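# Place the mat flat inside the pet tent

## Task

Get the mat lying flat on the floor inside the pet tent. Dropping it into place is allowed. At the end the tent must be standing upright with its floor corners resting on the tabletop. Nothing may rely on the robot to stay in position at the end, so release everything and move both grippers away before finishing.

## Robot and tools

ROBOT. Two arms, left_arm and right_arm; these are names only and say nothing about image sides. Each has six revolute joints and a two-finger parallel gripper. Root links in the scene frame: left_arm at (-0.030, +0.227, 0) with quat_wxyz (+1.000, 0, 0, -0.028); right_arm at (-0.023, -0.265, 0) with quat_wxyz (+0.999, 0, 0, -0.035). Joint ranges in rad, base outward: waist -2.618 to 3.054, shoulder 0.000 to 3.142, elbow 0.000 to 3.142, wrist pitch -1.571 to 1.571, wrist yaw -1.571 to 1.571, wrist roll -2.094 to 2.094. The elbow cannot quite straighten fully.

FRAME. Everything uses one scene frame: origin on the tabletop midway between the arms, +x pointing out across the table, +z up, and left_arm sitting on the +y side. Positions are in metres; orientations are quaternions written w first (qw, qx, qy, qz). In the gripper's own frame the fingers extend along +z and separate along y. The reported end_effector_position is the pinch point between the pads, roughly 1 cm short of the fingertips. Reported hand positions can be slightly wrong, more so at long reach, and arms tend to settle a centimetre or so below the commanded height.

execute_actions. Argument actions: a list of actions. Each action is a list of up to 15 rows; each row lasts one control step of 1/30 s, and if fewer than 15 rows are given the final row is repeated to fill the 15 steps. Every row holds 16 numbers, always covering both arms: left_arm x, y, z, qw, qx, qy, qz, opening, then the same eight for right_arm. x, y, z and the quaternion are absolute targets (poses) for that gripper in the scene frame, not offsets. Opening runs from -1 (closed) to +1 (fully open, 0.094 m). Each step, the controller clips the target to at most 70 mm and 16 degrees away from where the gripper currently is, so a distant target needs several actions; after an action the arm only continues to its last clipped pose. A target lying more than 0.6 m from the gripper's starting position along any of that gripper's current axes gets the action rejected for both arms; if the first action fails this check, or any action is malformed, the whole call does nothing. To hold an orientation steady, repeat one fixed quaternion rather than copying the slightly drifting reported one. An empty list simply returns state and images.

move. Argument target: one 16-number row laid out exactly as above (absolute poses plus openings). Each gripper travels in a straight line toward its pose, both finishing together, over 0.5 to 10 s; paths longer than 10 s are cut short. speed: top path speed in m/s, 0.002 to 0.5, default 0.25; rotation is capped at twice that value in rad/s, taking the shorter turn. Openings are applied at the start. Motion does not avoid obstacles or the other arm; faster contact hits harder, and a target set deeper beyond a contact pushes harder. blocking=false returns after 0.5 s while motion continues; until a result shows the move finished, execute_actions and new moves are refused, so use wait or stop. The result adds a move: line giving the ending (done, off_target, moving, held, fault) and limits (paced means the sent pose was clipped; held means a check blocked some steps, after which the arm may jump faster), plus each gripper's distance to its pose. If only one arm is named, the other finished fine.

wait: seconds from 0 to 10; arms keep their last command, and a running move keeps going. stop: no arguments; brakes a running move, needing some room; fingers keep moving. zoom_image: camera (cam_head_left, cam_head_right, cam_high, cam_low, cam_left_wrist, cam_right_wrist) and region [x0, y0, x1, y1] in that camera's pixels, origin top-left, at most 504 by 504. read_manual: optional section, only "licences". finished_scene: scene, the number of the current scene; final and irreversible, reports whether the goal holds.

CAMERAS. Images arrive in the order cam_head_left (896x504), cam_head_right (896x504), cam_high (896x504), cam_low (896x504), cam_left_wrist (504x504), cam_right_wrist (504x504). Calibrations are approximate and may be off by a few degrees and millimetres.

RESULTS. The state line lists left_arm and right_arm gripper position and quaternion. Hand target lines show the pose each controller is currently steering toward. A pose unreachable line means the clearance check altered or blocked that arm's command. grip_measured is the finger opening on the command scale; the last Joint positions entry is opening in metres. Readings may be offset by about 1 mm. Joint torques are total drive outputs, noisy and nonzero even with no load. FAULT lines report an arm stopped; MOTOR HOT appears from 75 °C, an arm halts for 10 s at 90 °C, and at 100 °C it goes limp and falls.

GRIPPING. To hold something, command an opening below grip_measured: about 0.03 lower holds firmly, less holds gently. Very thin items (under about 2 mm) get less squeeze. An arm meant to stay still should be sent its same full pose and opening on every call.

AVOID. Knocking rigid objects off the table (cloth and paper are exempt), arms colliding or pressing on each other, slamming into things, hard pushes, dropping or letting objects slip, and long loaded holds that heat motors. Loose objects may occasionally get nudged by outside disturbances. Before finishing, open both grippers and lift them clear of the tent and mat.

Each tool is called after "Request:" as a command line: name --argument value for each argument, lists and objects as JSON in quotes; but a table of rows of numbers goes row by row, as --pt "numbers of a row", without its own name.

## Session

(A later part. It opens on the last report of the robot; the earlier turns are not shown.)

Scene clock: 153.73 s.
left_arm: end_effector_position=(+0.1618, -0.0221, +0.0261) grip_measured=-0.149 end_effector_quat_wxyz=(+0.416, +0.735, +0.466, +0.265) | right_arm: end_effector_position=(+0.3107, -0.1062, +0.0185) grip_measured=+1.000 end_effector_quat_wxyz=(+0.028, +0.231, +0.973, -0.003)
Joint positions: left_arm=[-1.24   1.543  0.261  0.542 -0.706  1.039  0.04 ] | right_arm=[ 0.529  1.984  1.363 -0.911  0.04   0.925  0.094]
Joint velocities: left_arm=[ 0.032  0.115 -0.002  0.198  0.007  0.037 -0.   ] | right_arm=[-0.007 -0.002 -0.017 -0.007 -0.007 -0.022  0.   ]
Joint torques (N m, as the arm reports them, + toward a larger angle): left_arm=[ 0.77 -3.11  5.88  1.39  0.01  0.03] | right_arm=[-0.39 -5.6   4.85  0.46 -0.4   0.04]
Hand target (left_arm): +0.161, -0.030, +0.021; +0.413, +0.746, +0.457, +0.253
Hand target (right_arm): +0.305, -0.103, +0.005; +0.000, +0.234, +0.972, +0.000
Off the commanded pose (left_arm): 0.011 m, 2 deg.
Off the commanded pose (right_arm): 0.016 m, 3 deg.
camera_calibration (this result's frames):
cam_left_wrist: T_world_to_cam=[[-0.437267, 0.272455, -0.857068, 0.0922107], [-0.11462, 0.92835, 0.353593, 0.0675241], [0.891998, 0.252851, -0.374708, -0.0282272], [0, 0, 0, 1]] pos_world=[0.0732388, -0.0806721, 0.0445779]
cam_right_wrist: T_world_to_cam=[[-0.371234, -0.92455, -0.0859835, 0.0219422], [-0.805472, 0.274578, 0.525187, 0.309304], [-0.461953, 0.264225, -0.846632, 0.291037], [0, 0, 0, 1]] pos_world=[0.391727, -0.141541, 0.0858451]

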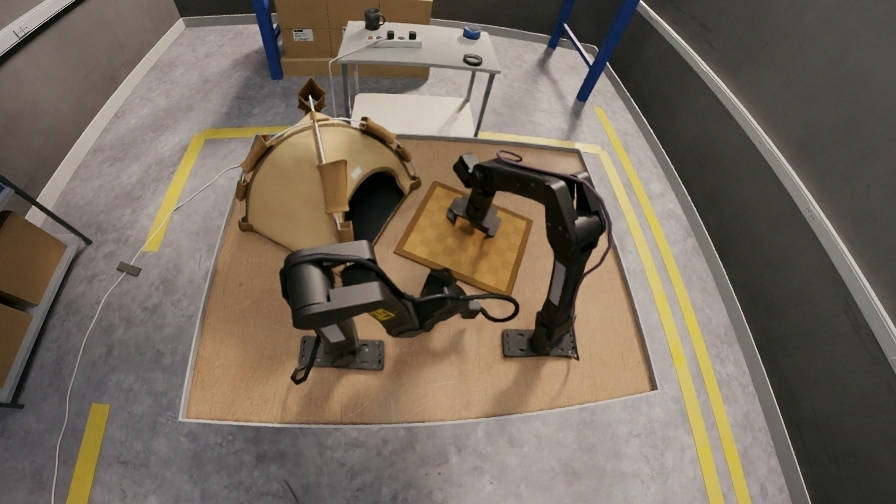

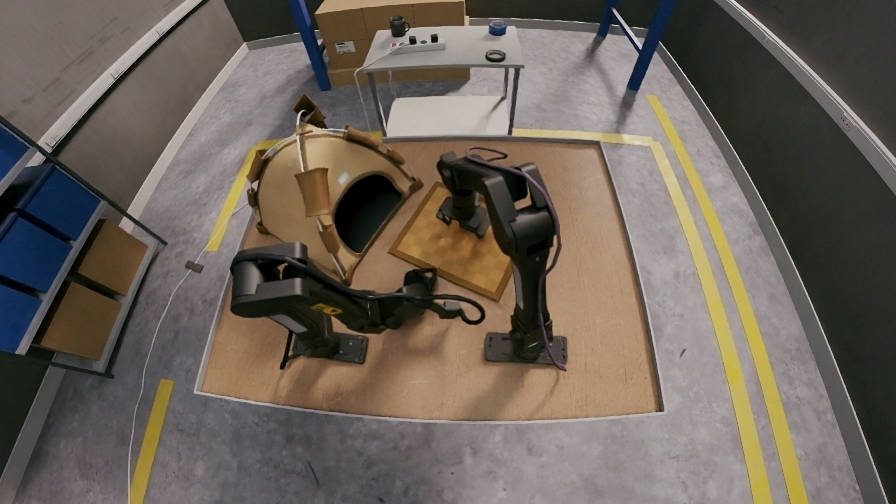

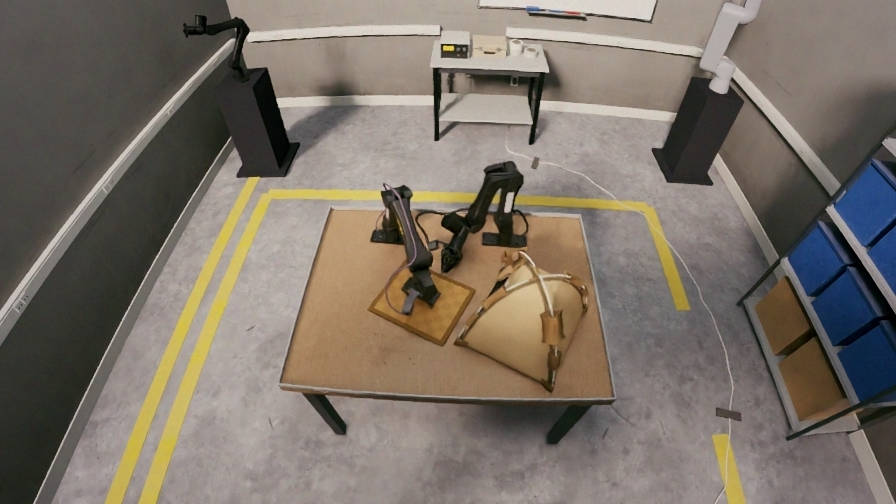

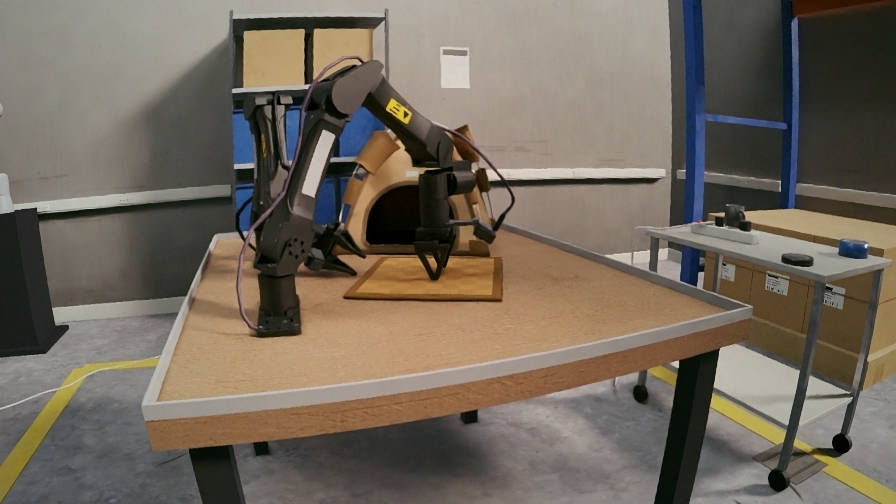

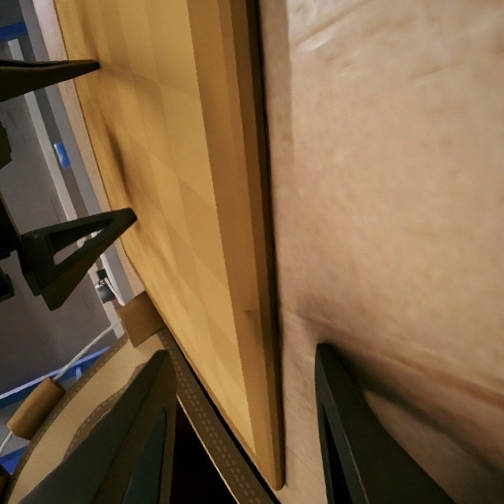

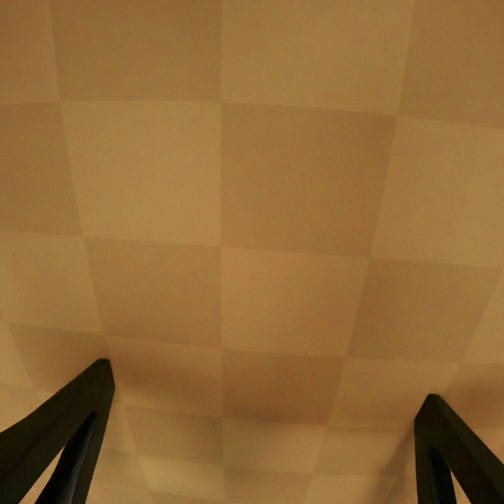

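Request:
execute_actions --actions '[]'

Scene clock: 164.97 s.
left_arm: end_effector_position=(+0.1612, -0.0261, +0.0264) grip_measured=-0.149 end_effector_quat_wxyz=(+0.420, +0.739, +0.458, +0.261) | right_arm: end_effector_position=(+0.3107, -0.1062, +0.0185) grip_measured=+1.000 end_effector_quat_wxyz=(+0.028, +0.231, +0.973, -0.003)
Joint positions: left_arm=[-1.238  1.55   0.261  0.565 -0.69   1.059  0.04 ] | right_arm=[ 0.529  1.984  1.363 -0.911  0.04   0.925  0.094]
Joint velocities: left_arm=[ 0.007  0.007 -0.002  0.095  0.051 -0.081  0.001] | right_arm=[ 0.007  0.002  0.002 -0.139 -0.007 -0.007  0.   ]
Joint torques (N m, as the arm reports them, + toward a larger angle): left_arm=[ 0.69 -3.27  5.91  1.53 -0.05  0.01] | right_arm=[-0.43 -5.59  4.86  0.46 -0.41  0.04]
Hand target (left_arm): +0.161, -0.030, +0.021; +0.413, +0.746, +0.457, +0.253
Hand target (right_arm): +0.305, -0.103, +0.005; +0.000, +0.234, +0.972, +0.000
Off the commanded pose (left_arm): 0.008 m, 1 deg.
Off the commanded pose (right_arm): 0.016 m, 3 deg.
camera_calibration (this result's frames):
cam_left_wrist: T_world_to_cam=[[-0.430745, 0.279344, -0.858152, 0.0923572], [-0.0959648, 0.93132, 0.351331, 0.0681635], [0.897357, 0.233687, -0.374355, -0.0279605], [0, 0, 0, 1]] pos_world=[0.0714143, -0.0827475, 0.0448414]
cam_right_wrist: T_world_to_cam=[[-0.371234, -0.92455, -0.0859835, 0.0219422], [-0.805472, 0.274578, 0.525187, 0.309304], [-0.461953, 0.264225, -0.846632, 0.291037], [0, 0, 0, 1]] pos_world=[0.391727, -0.141541, 0.0858451]

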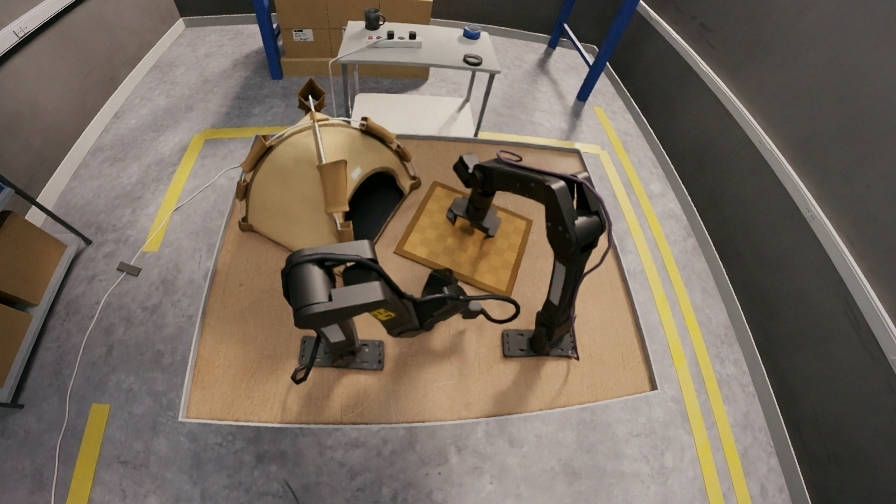

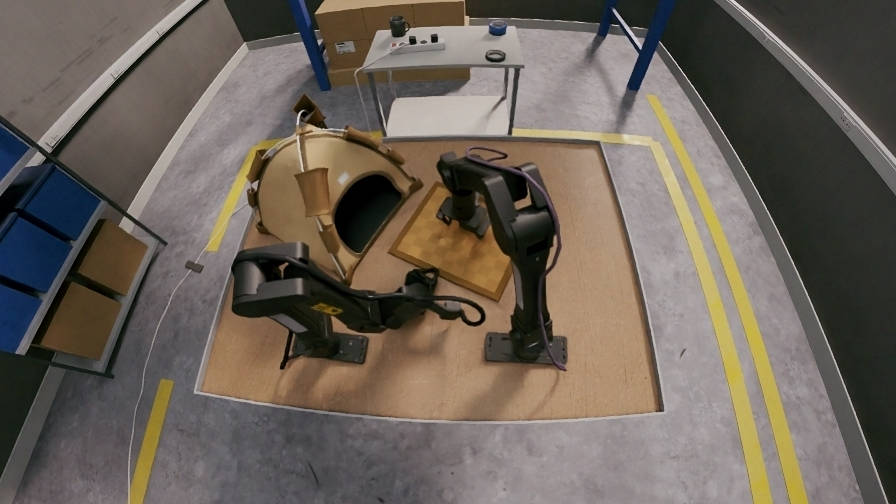

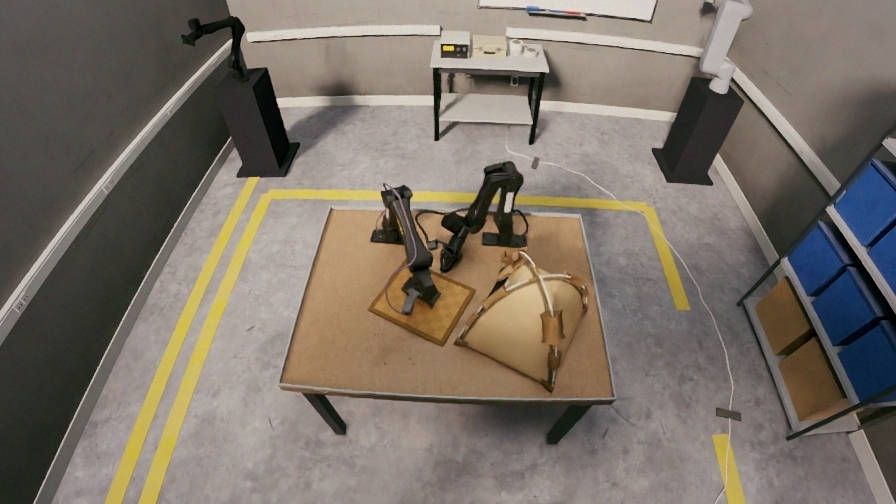

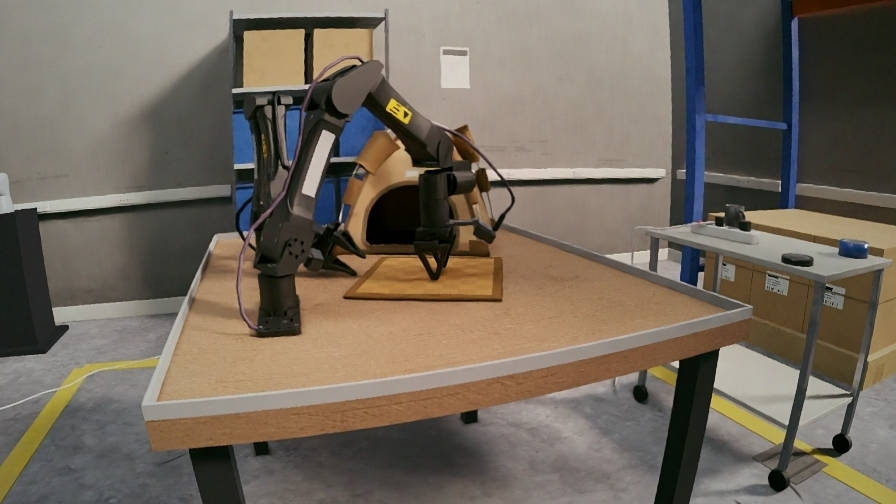

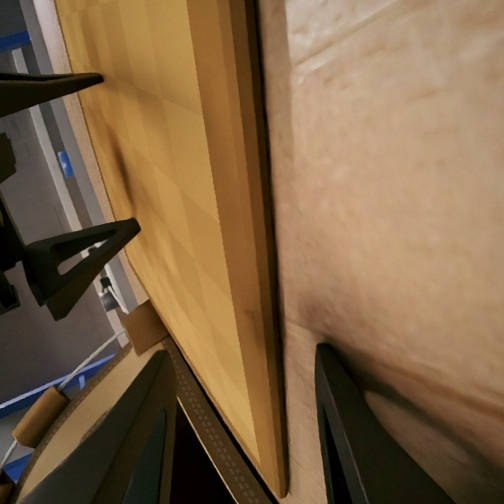

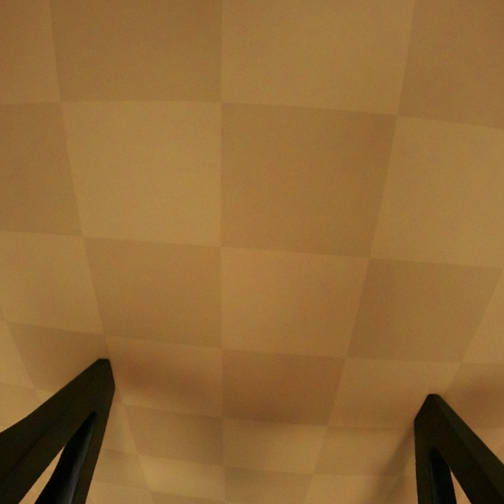

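Request:
move --target '[0.222,-0.062,0.020,0.4136,0.7461,0.4564,0.2529,-0.15, 0.305,-0.103,0.004,0,0.2343,0.9722,0,1.0]' --speed 0.06

Scene clock: 167.93 s.
left_arm: end_effector_position=(+0.2200, -0.0568, +0.0268) grip_measured=-0.149 end_effector_quat_wxyz=(+0.421, +0.738, +0.459, +0.261) | right_arm: end_effector_position=(+0.3109, -0.1061, +0.0192) grip_measured=+1.000 end_effector_quat_wxyz=(+0.028, +0.231, +0.973, -0.002)
Joint positions: left_arm=[-1.04   1.735  0.438  0.663 -0.538  1.209  0.04 ] | right_arm=[ 0.529  1.982  1.363 -0.911  0.04   0.925  0.094]
Joint velocities: left_arm=[ 0.002 -0.007 -0.017 -0.081  0.081  0.037  0.   ] | right_arm=[-0.007  0.002  0.007  0.051 -0.007  0.007  0.   ]
Joint torques (N m, as the arm reports them, + toward a larger angle): left_arm=[ 0.75 -5.11  6.59  1.58  0.05 -0.01] | right_arm=[-0.42 -5.46  4.83  0.46 -0.39  0.05]
Hand target (left_arm): +0.221, -0.061, +0.020; +0.412, +0.746, +0.457, +0.253
Hand target (right_arm): +0.305, -0.103, +0.005; +0.000, +0.235, +0.972, +0.000
Off the commanded pose (left_arm): 0.009 m, 2 deg.
Off the commanded pose (right_arm): 0.017 m, 3 deg.
move: off_target (right_arm)
camera_calibration (this result's frames):
cam_left_wrist: T_world_to_cam=[[-0.430664, 0.27675, -0.859033, 0.126525], [-0.098698, 0.931673, 0.349634, 0.102888], [0.897099, 0.235359, -0.373923, -0.0732936], [0, 0, 0, 1]] pos_world=[0.130396, -0.113623, 0.0453094]
cam_right_wrist: T_world_to_cam=[[-0.371086, -0.924476, -0.0873995, 0.0221299], [-0.806369, 0.274135, 0.524041, 0.309322], [-0.460505, 0.264941, -0.847197, 0.291295], [0, 0, 0, 1]] pos_world=[0.391783, -0.141513, 0.0866206]

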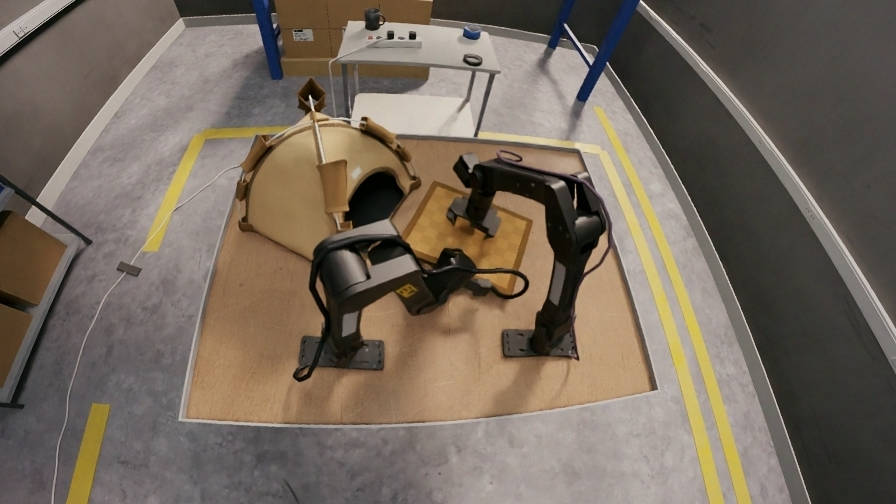

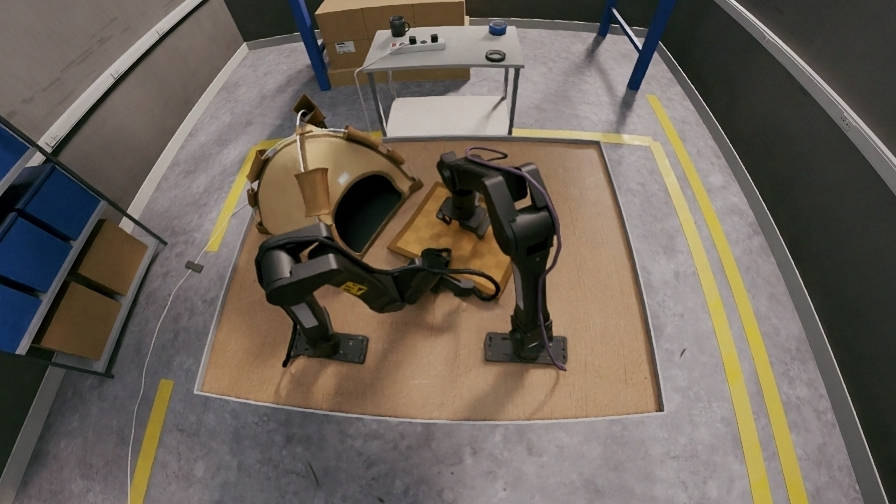

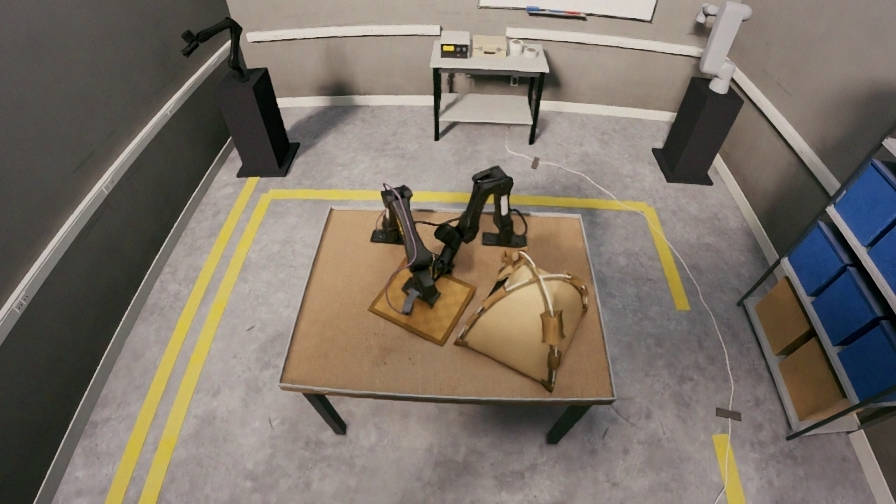

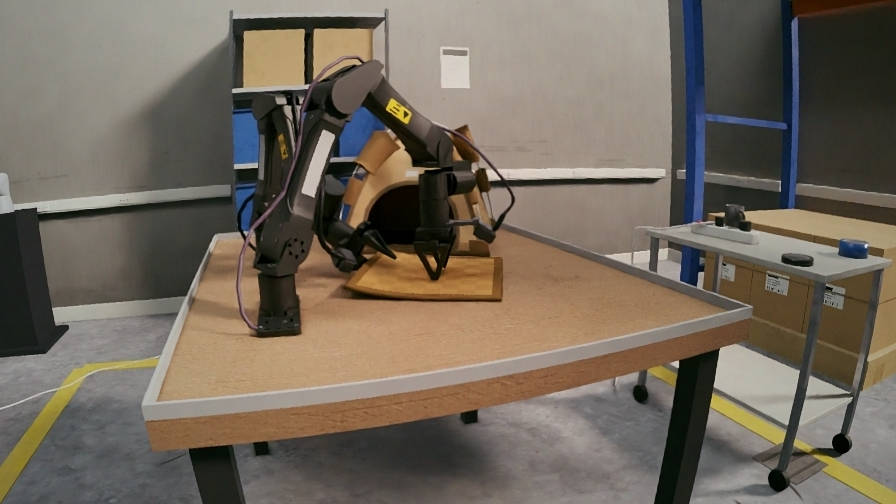

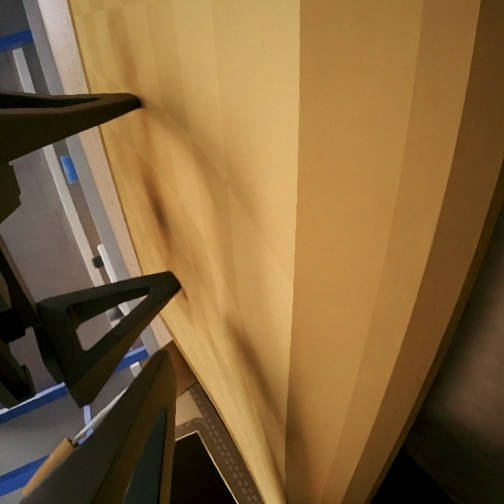

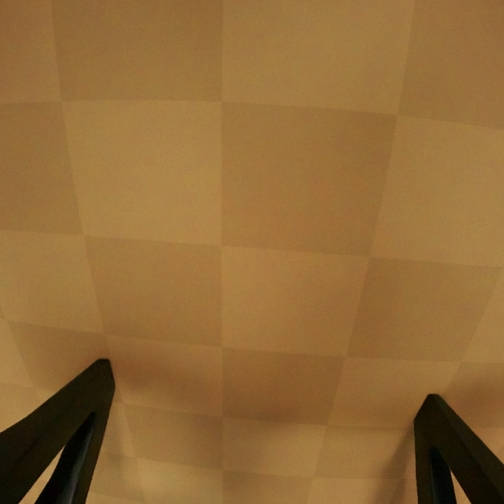

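Request:
move --target '[0.222,-0.062,0.022,0.4136,0.7461,0.4564,0.2529,-0.92, 0.315,-0.15,0.085,0,0.2343,0.9722,0,-0.15]' --speed 0.2

Request:
move --target '[0.222,-0.062,0.022,0.4136,0.7461,0.4564,0.2529,-0.92, 0.335,-0.322,0.045,0.0212,0.0382,0.8738,0.4843,-0.15]' --speed 0.3

Scene clock: 194.50 s.
left_arm: end_effector_position=(+0.2192, -0.0583, +0.0267) grip_measured=-0.888 end_effector_quat_wxyz=(+0.422, +0.740, +0.456, +0.258) | right_arm: end_effector_position=(+0.3102, -0.1503, +0.0725) grip_measured=-0.148 end_effector_quat_wxyz=(-0.011, +0.236, +0.972, -0.007)
Joint positions: left_arm=[-1.04   1.735  0.438  0.665 -0.528  1.213  0.005] | right_arm=[ 0.397  1.923  1.501 -1.175 -0.     0.803  0.04 ]
Joint velocities: left_arm=[-0.007 -0.012 -0.007  0.007 -0.081  0.022 -0.001] | right_arm=[-0.002  0.007 -0.007  0.007 -0.007  0.007 -0.001]
Joint torques (N m, as the arm reports them, + toward a larger angle): left_arm=[ 0.89 -5.61  6.88  1.55 -0.03  0.03] | right_arm=[-0.39 -9.22  7.46  0.1   0.   -0.04]
Hand target (left_arm): +0.222, -0.062, +0.022; +0.414, +0.746, +0.456, +0.253
Hand target (right_arm): +0.315, -0.150, +0.085; -0.000, +0.234, +0.972, -0.000
Off the commanded pose (left_arm): 0.007 m, 1 deg.
Off the commanded pose (right_arm): 0.013 m, 2 deg.
move: off_target (right_arm)
camera_calibration (this result's frames):
cam_left_wrist: T_world_to_cam=[[-0.430288, 0.27974, -0.858252, 0.126497], [-0.0887825, 0.933046, 0.34863, 0.102205], [0.898315, 0.226209, -0.376643, -0.0729487], [0, 0, 0, 1]] pos_world=[0.129035, -0.114246, 0.0454589]
cam_right_wrist: T_world_to_cam=[[-0.385945, -0.920141, -0.0662387, -0.010631], [-0.760003, 0.276434, 0.5882, 0.274198], [-0.522916, 0.277355, -0.805998, 0.366147], [0, 0, 0, 1]] pos_world=[0.395752, -0.187132, 0.133126]

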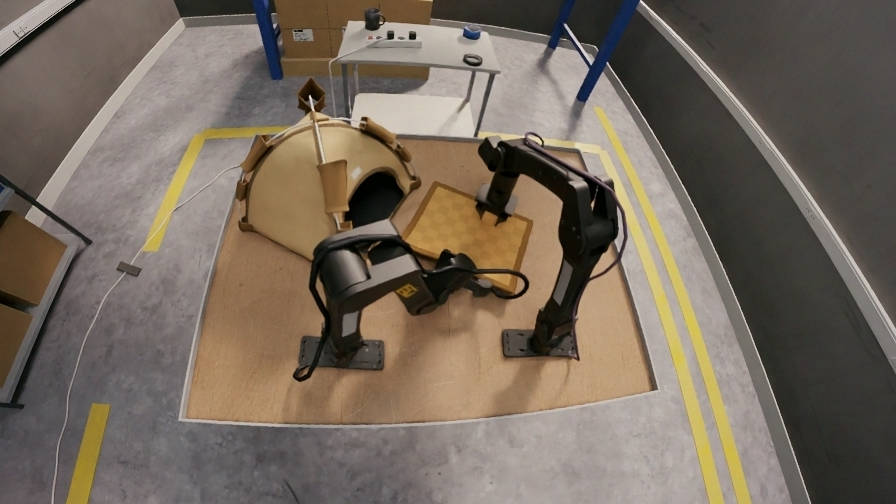

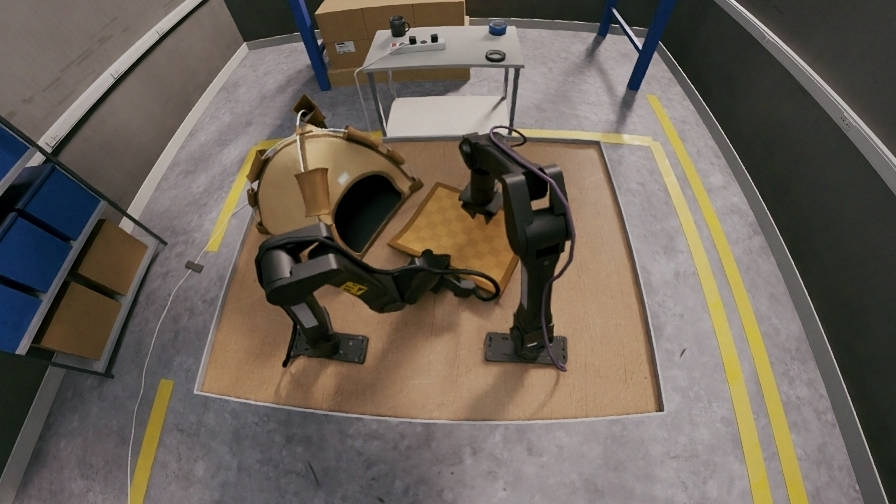

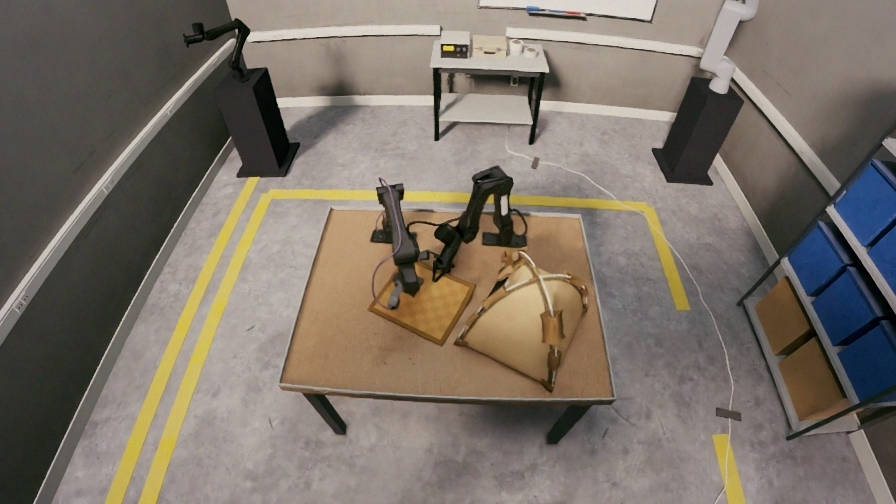

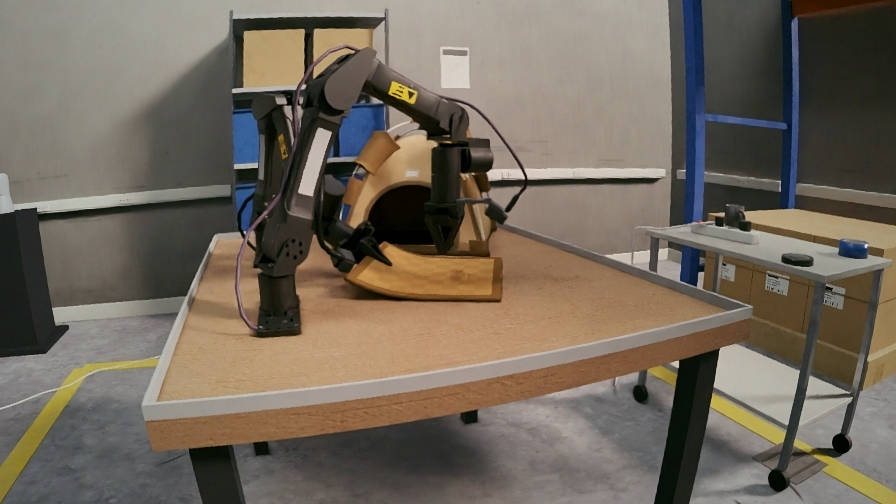

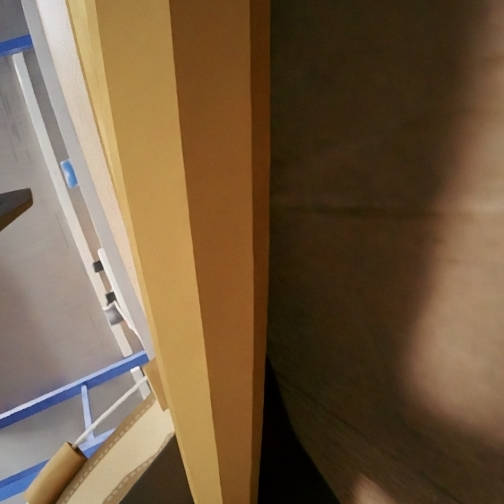

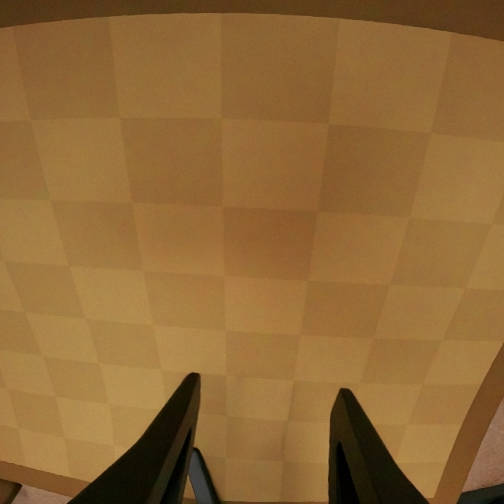

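Scene clock: 197.17 s.
left_arm: end_effector_position=(+0.2192, -0.0583, +0.0267) grip_measured=-0.888 end_effector_quat_wxyz=(+0.422, +0.740, +0.456, +0.258) | right_arm: end_effector_position=(+0.3292, -0.3193, +0.0373) grip_measured=-0.148 end_effector_quat_wxyz=(+0.009, +0.042, +0.877, +0.479)
Joint positions: left_arm=[-1.04   1.735  0.438  0.665 -0.528  1.213  0.005] | right_arm=[-0.47   2.386  1.699 -1.501 -0.846 -0.729  0.04 ]
Joint velocities: left_arm=[-0.002  0.007  0.007  0.022 -0.066 -0.007 -0.001] | right_arm=[ 0.007 -0.002 -0.007  0.037 -0.007 -0.007  0.   ]
Joint torques (N m, as the arm reports them, + toward a larger angle): left_arm=[ 0.83 -5.69  6.82  1.55 -0.05  0.04] | right_arm=[-0.16 -9.79  6.52 -1.03 -0.6  -0.17]
Hand target (left_arm): +0.222, -0.062, +0.022; +0.414, +0.746, +0.456, +0.253
Hand target (right_arm): +0.336, -0.321, +0.044; +0.023, +0.038, +0.874, +0.484
Off the commanded pose (left_arm): 0.007 m, 1 deg.
Off the commanded pose (right_arm): 0.010 m, 2 deg.
move: done
camera_calibration (this result's frames):
cam_left_wrist: T_world_to_cam=[[-0.430288, 0.27974, -0.858252, 0.126497], [-0.0887825, 0.933046, 0.34863, 0.102205], [0.898315, 0.226209, -0.376643, -0.0729487], [0, 0, 0, 1]] pos_world=[0.129035, -0.114246, 0.0454589]
cam_right_wrist: T_world_to_cam=[[0.0186895, -0.470588, -0.882155, -0.12032], [-0.849335, -0.472992, 0.234325, 0.159446], [-0.527523, 0.744866, -0.408527, 0.530499], [0, 0, 0, 1]] pos_world=[0.417522, -0.376355, 0.0732203]

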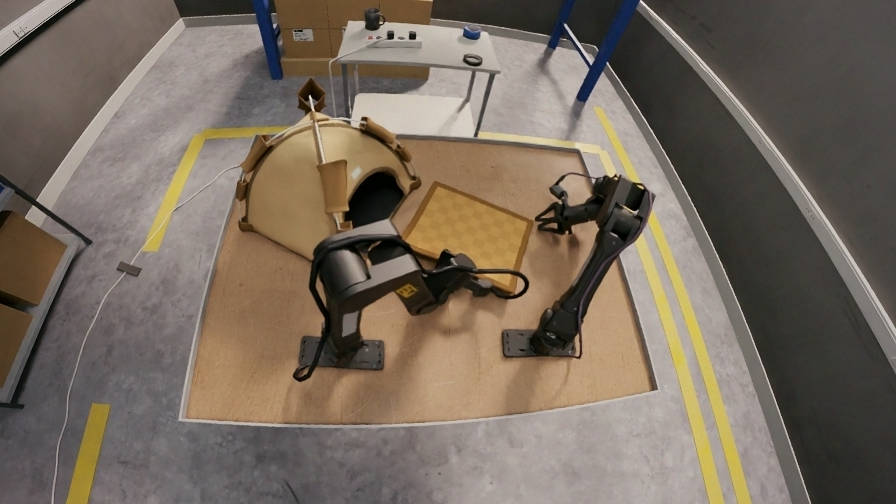

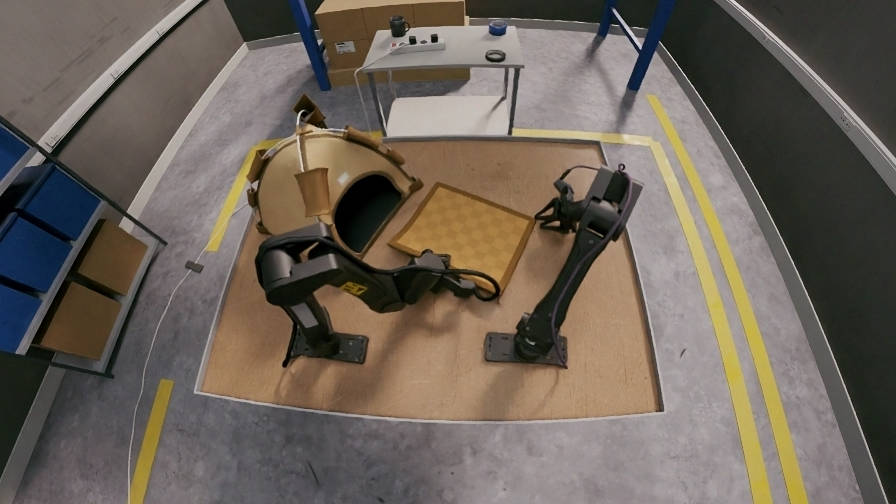

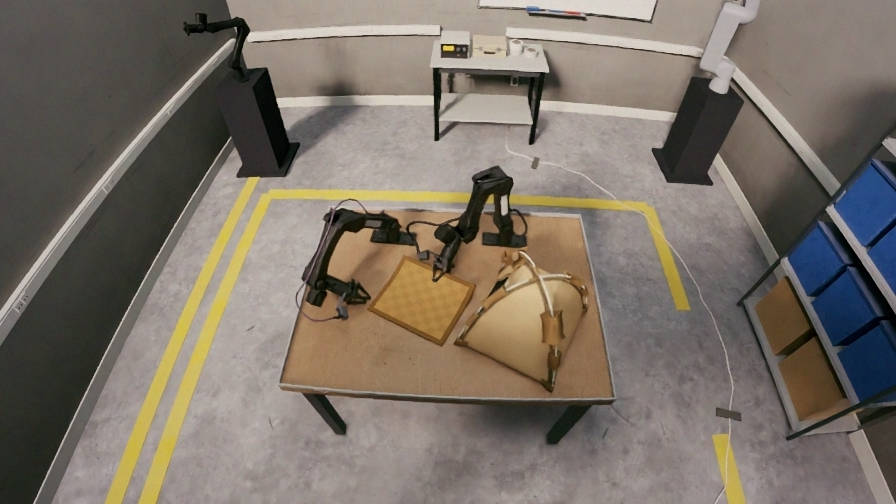

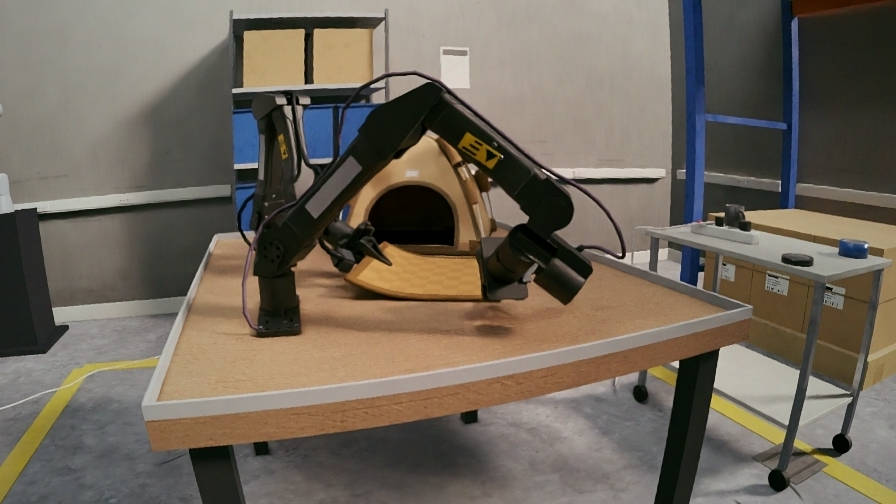

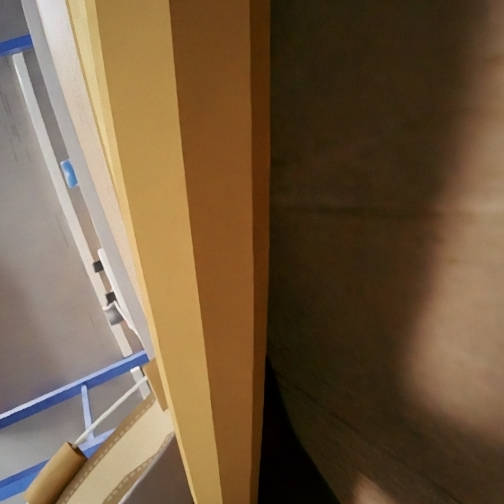

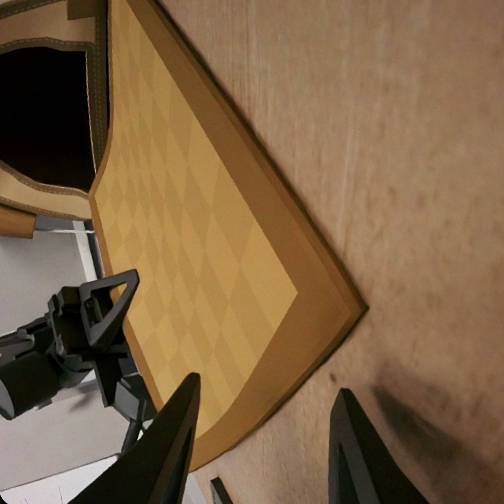

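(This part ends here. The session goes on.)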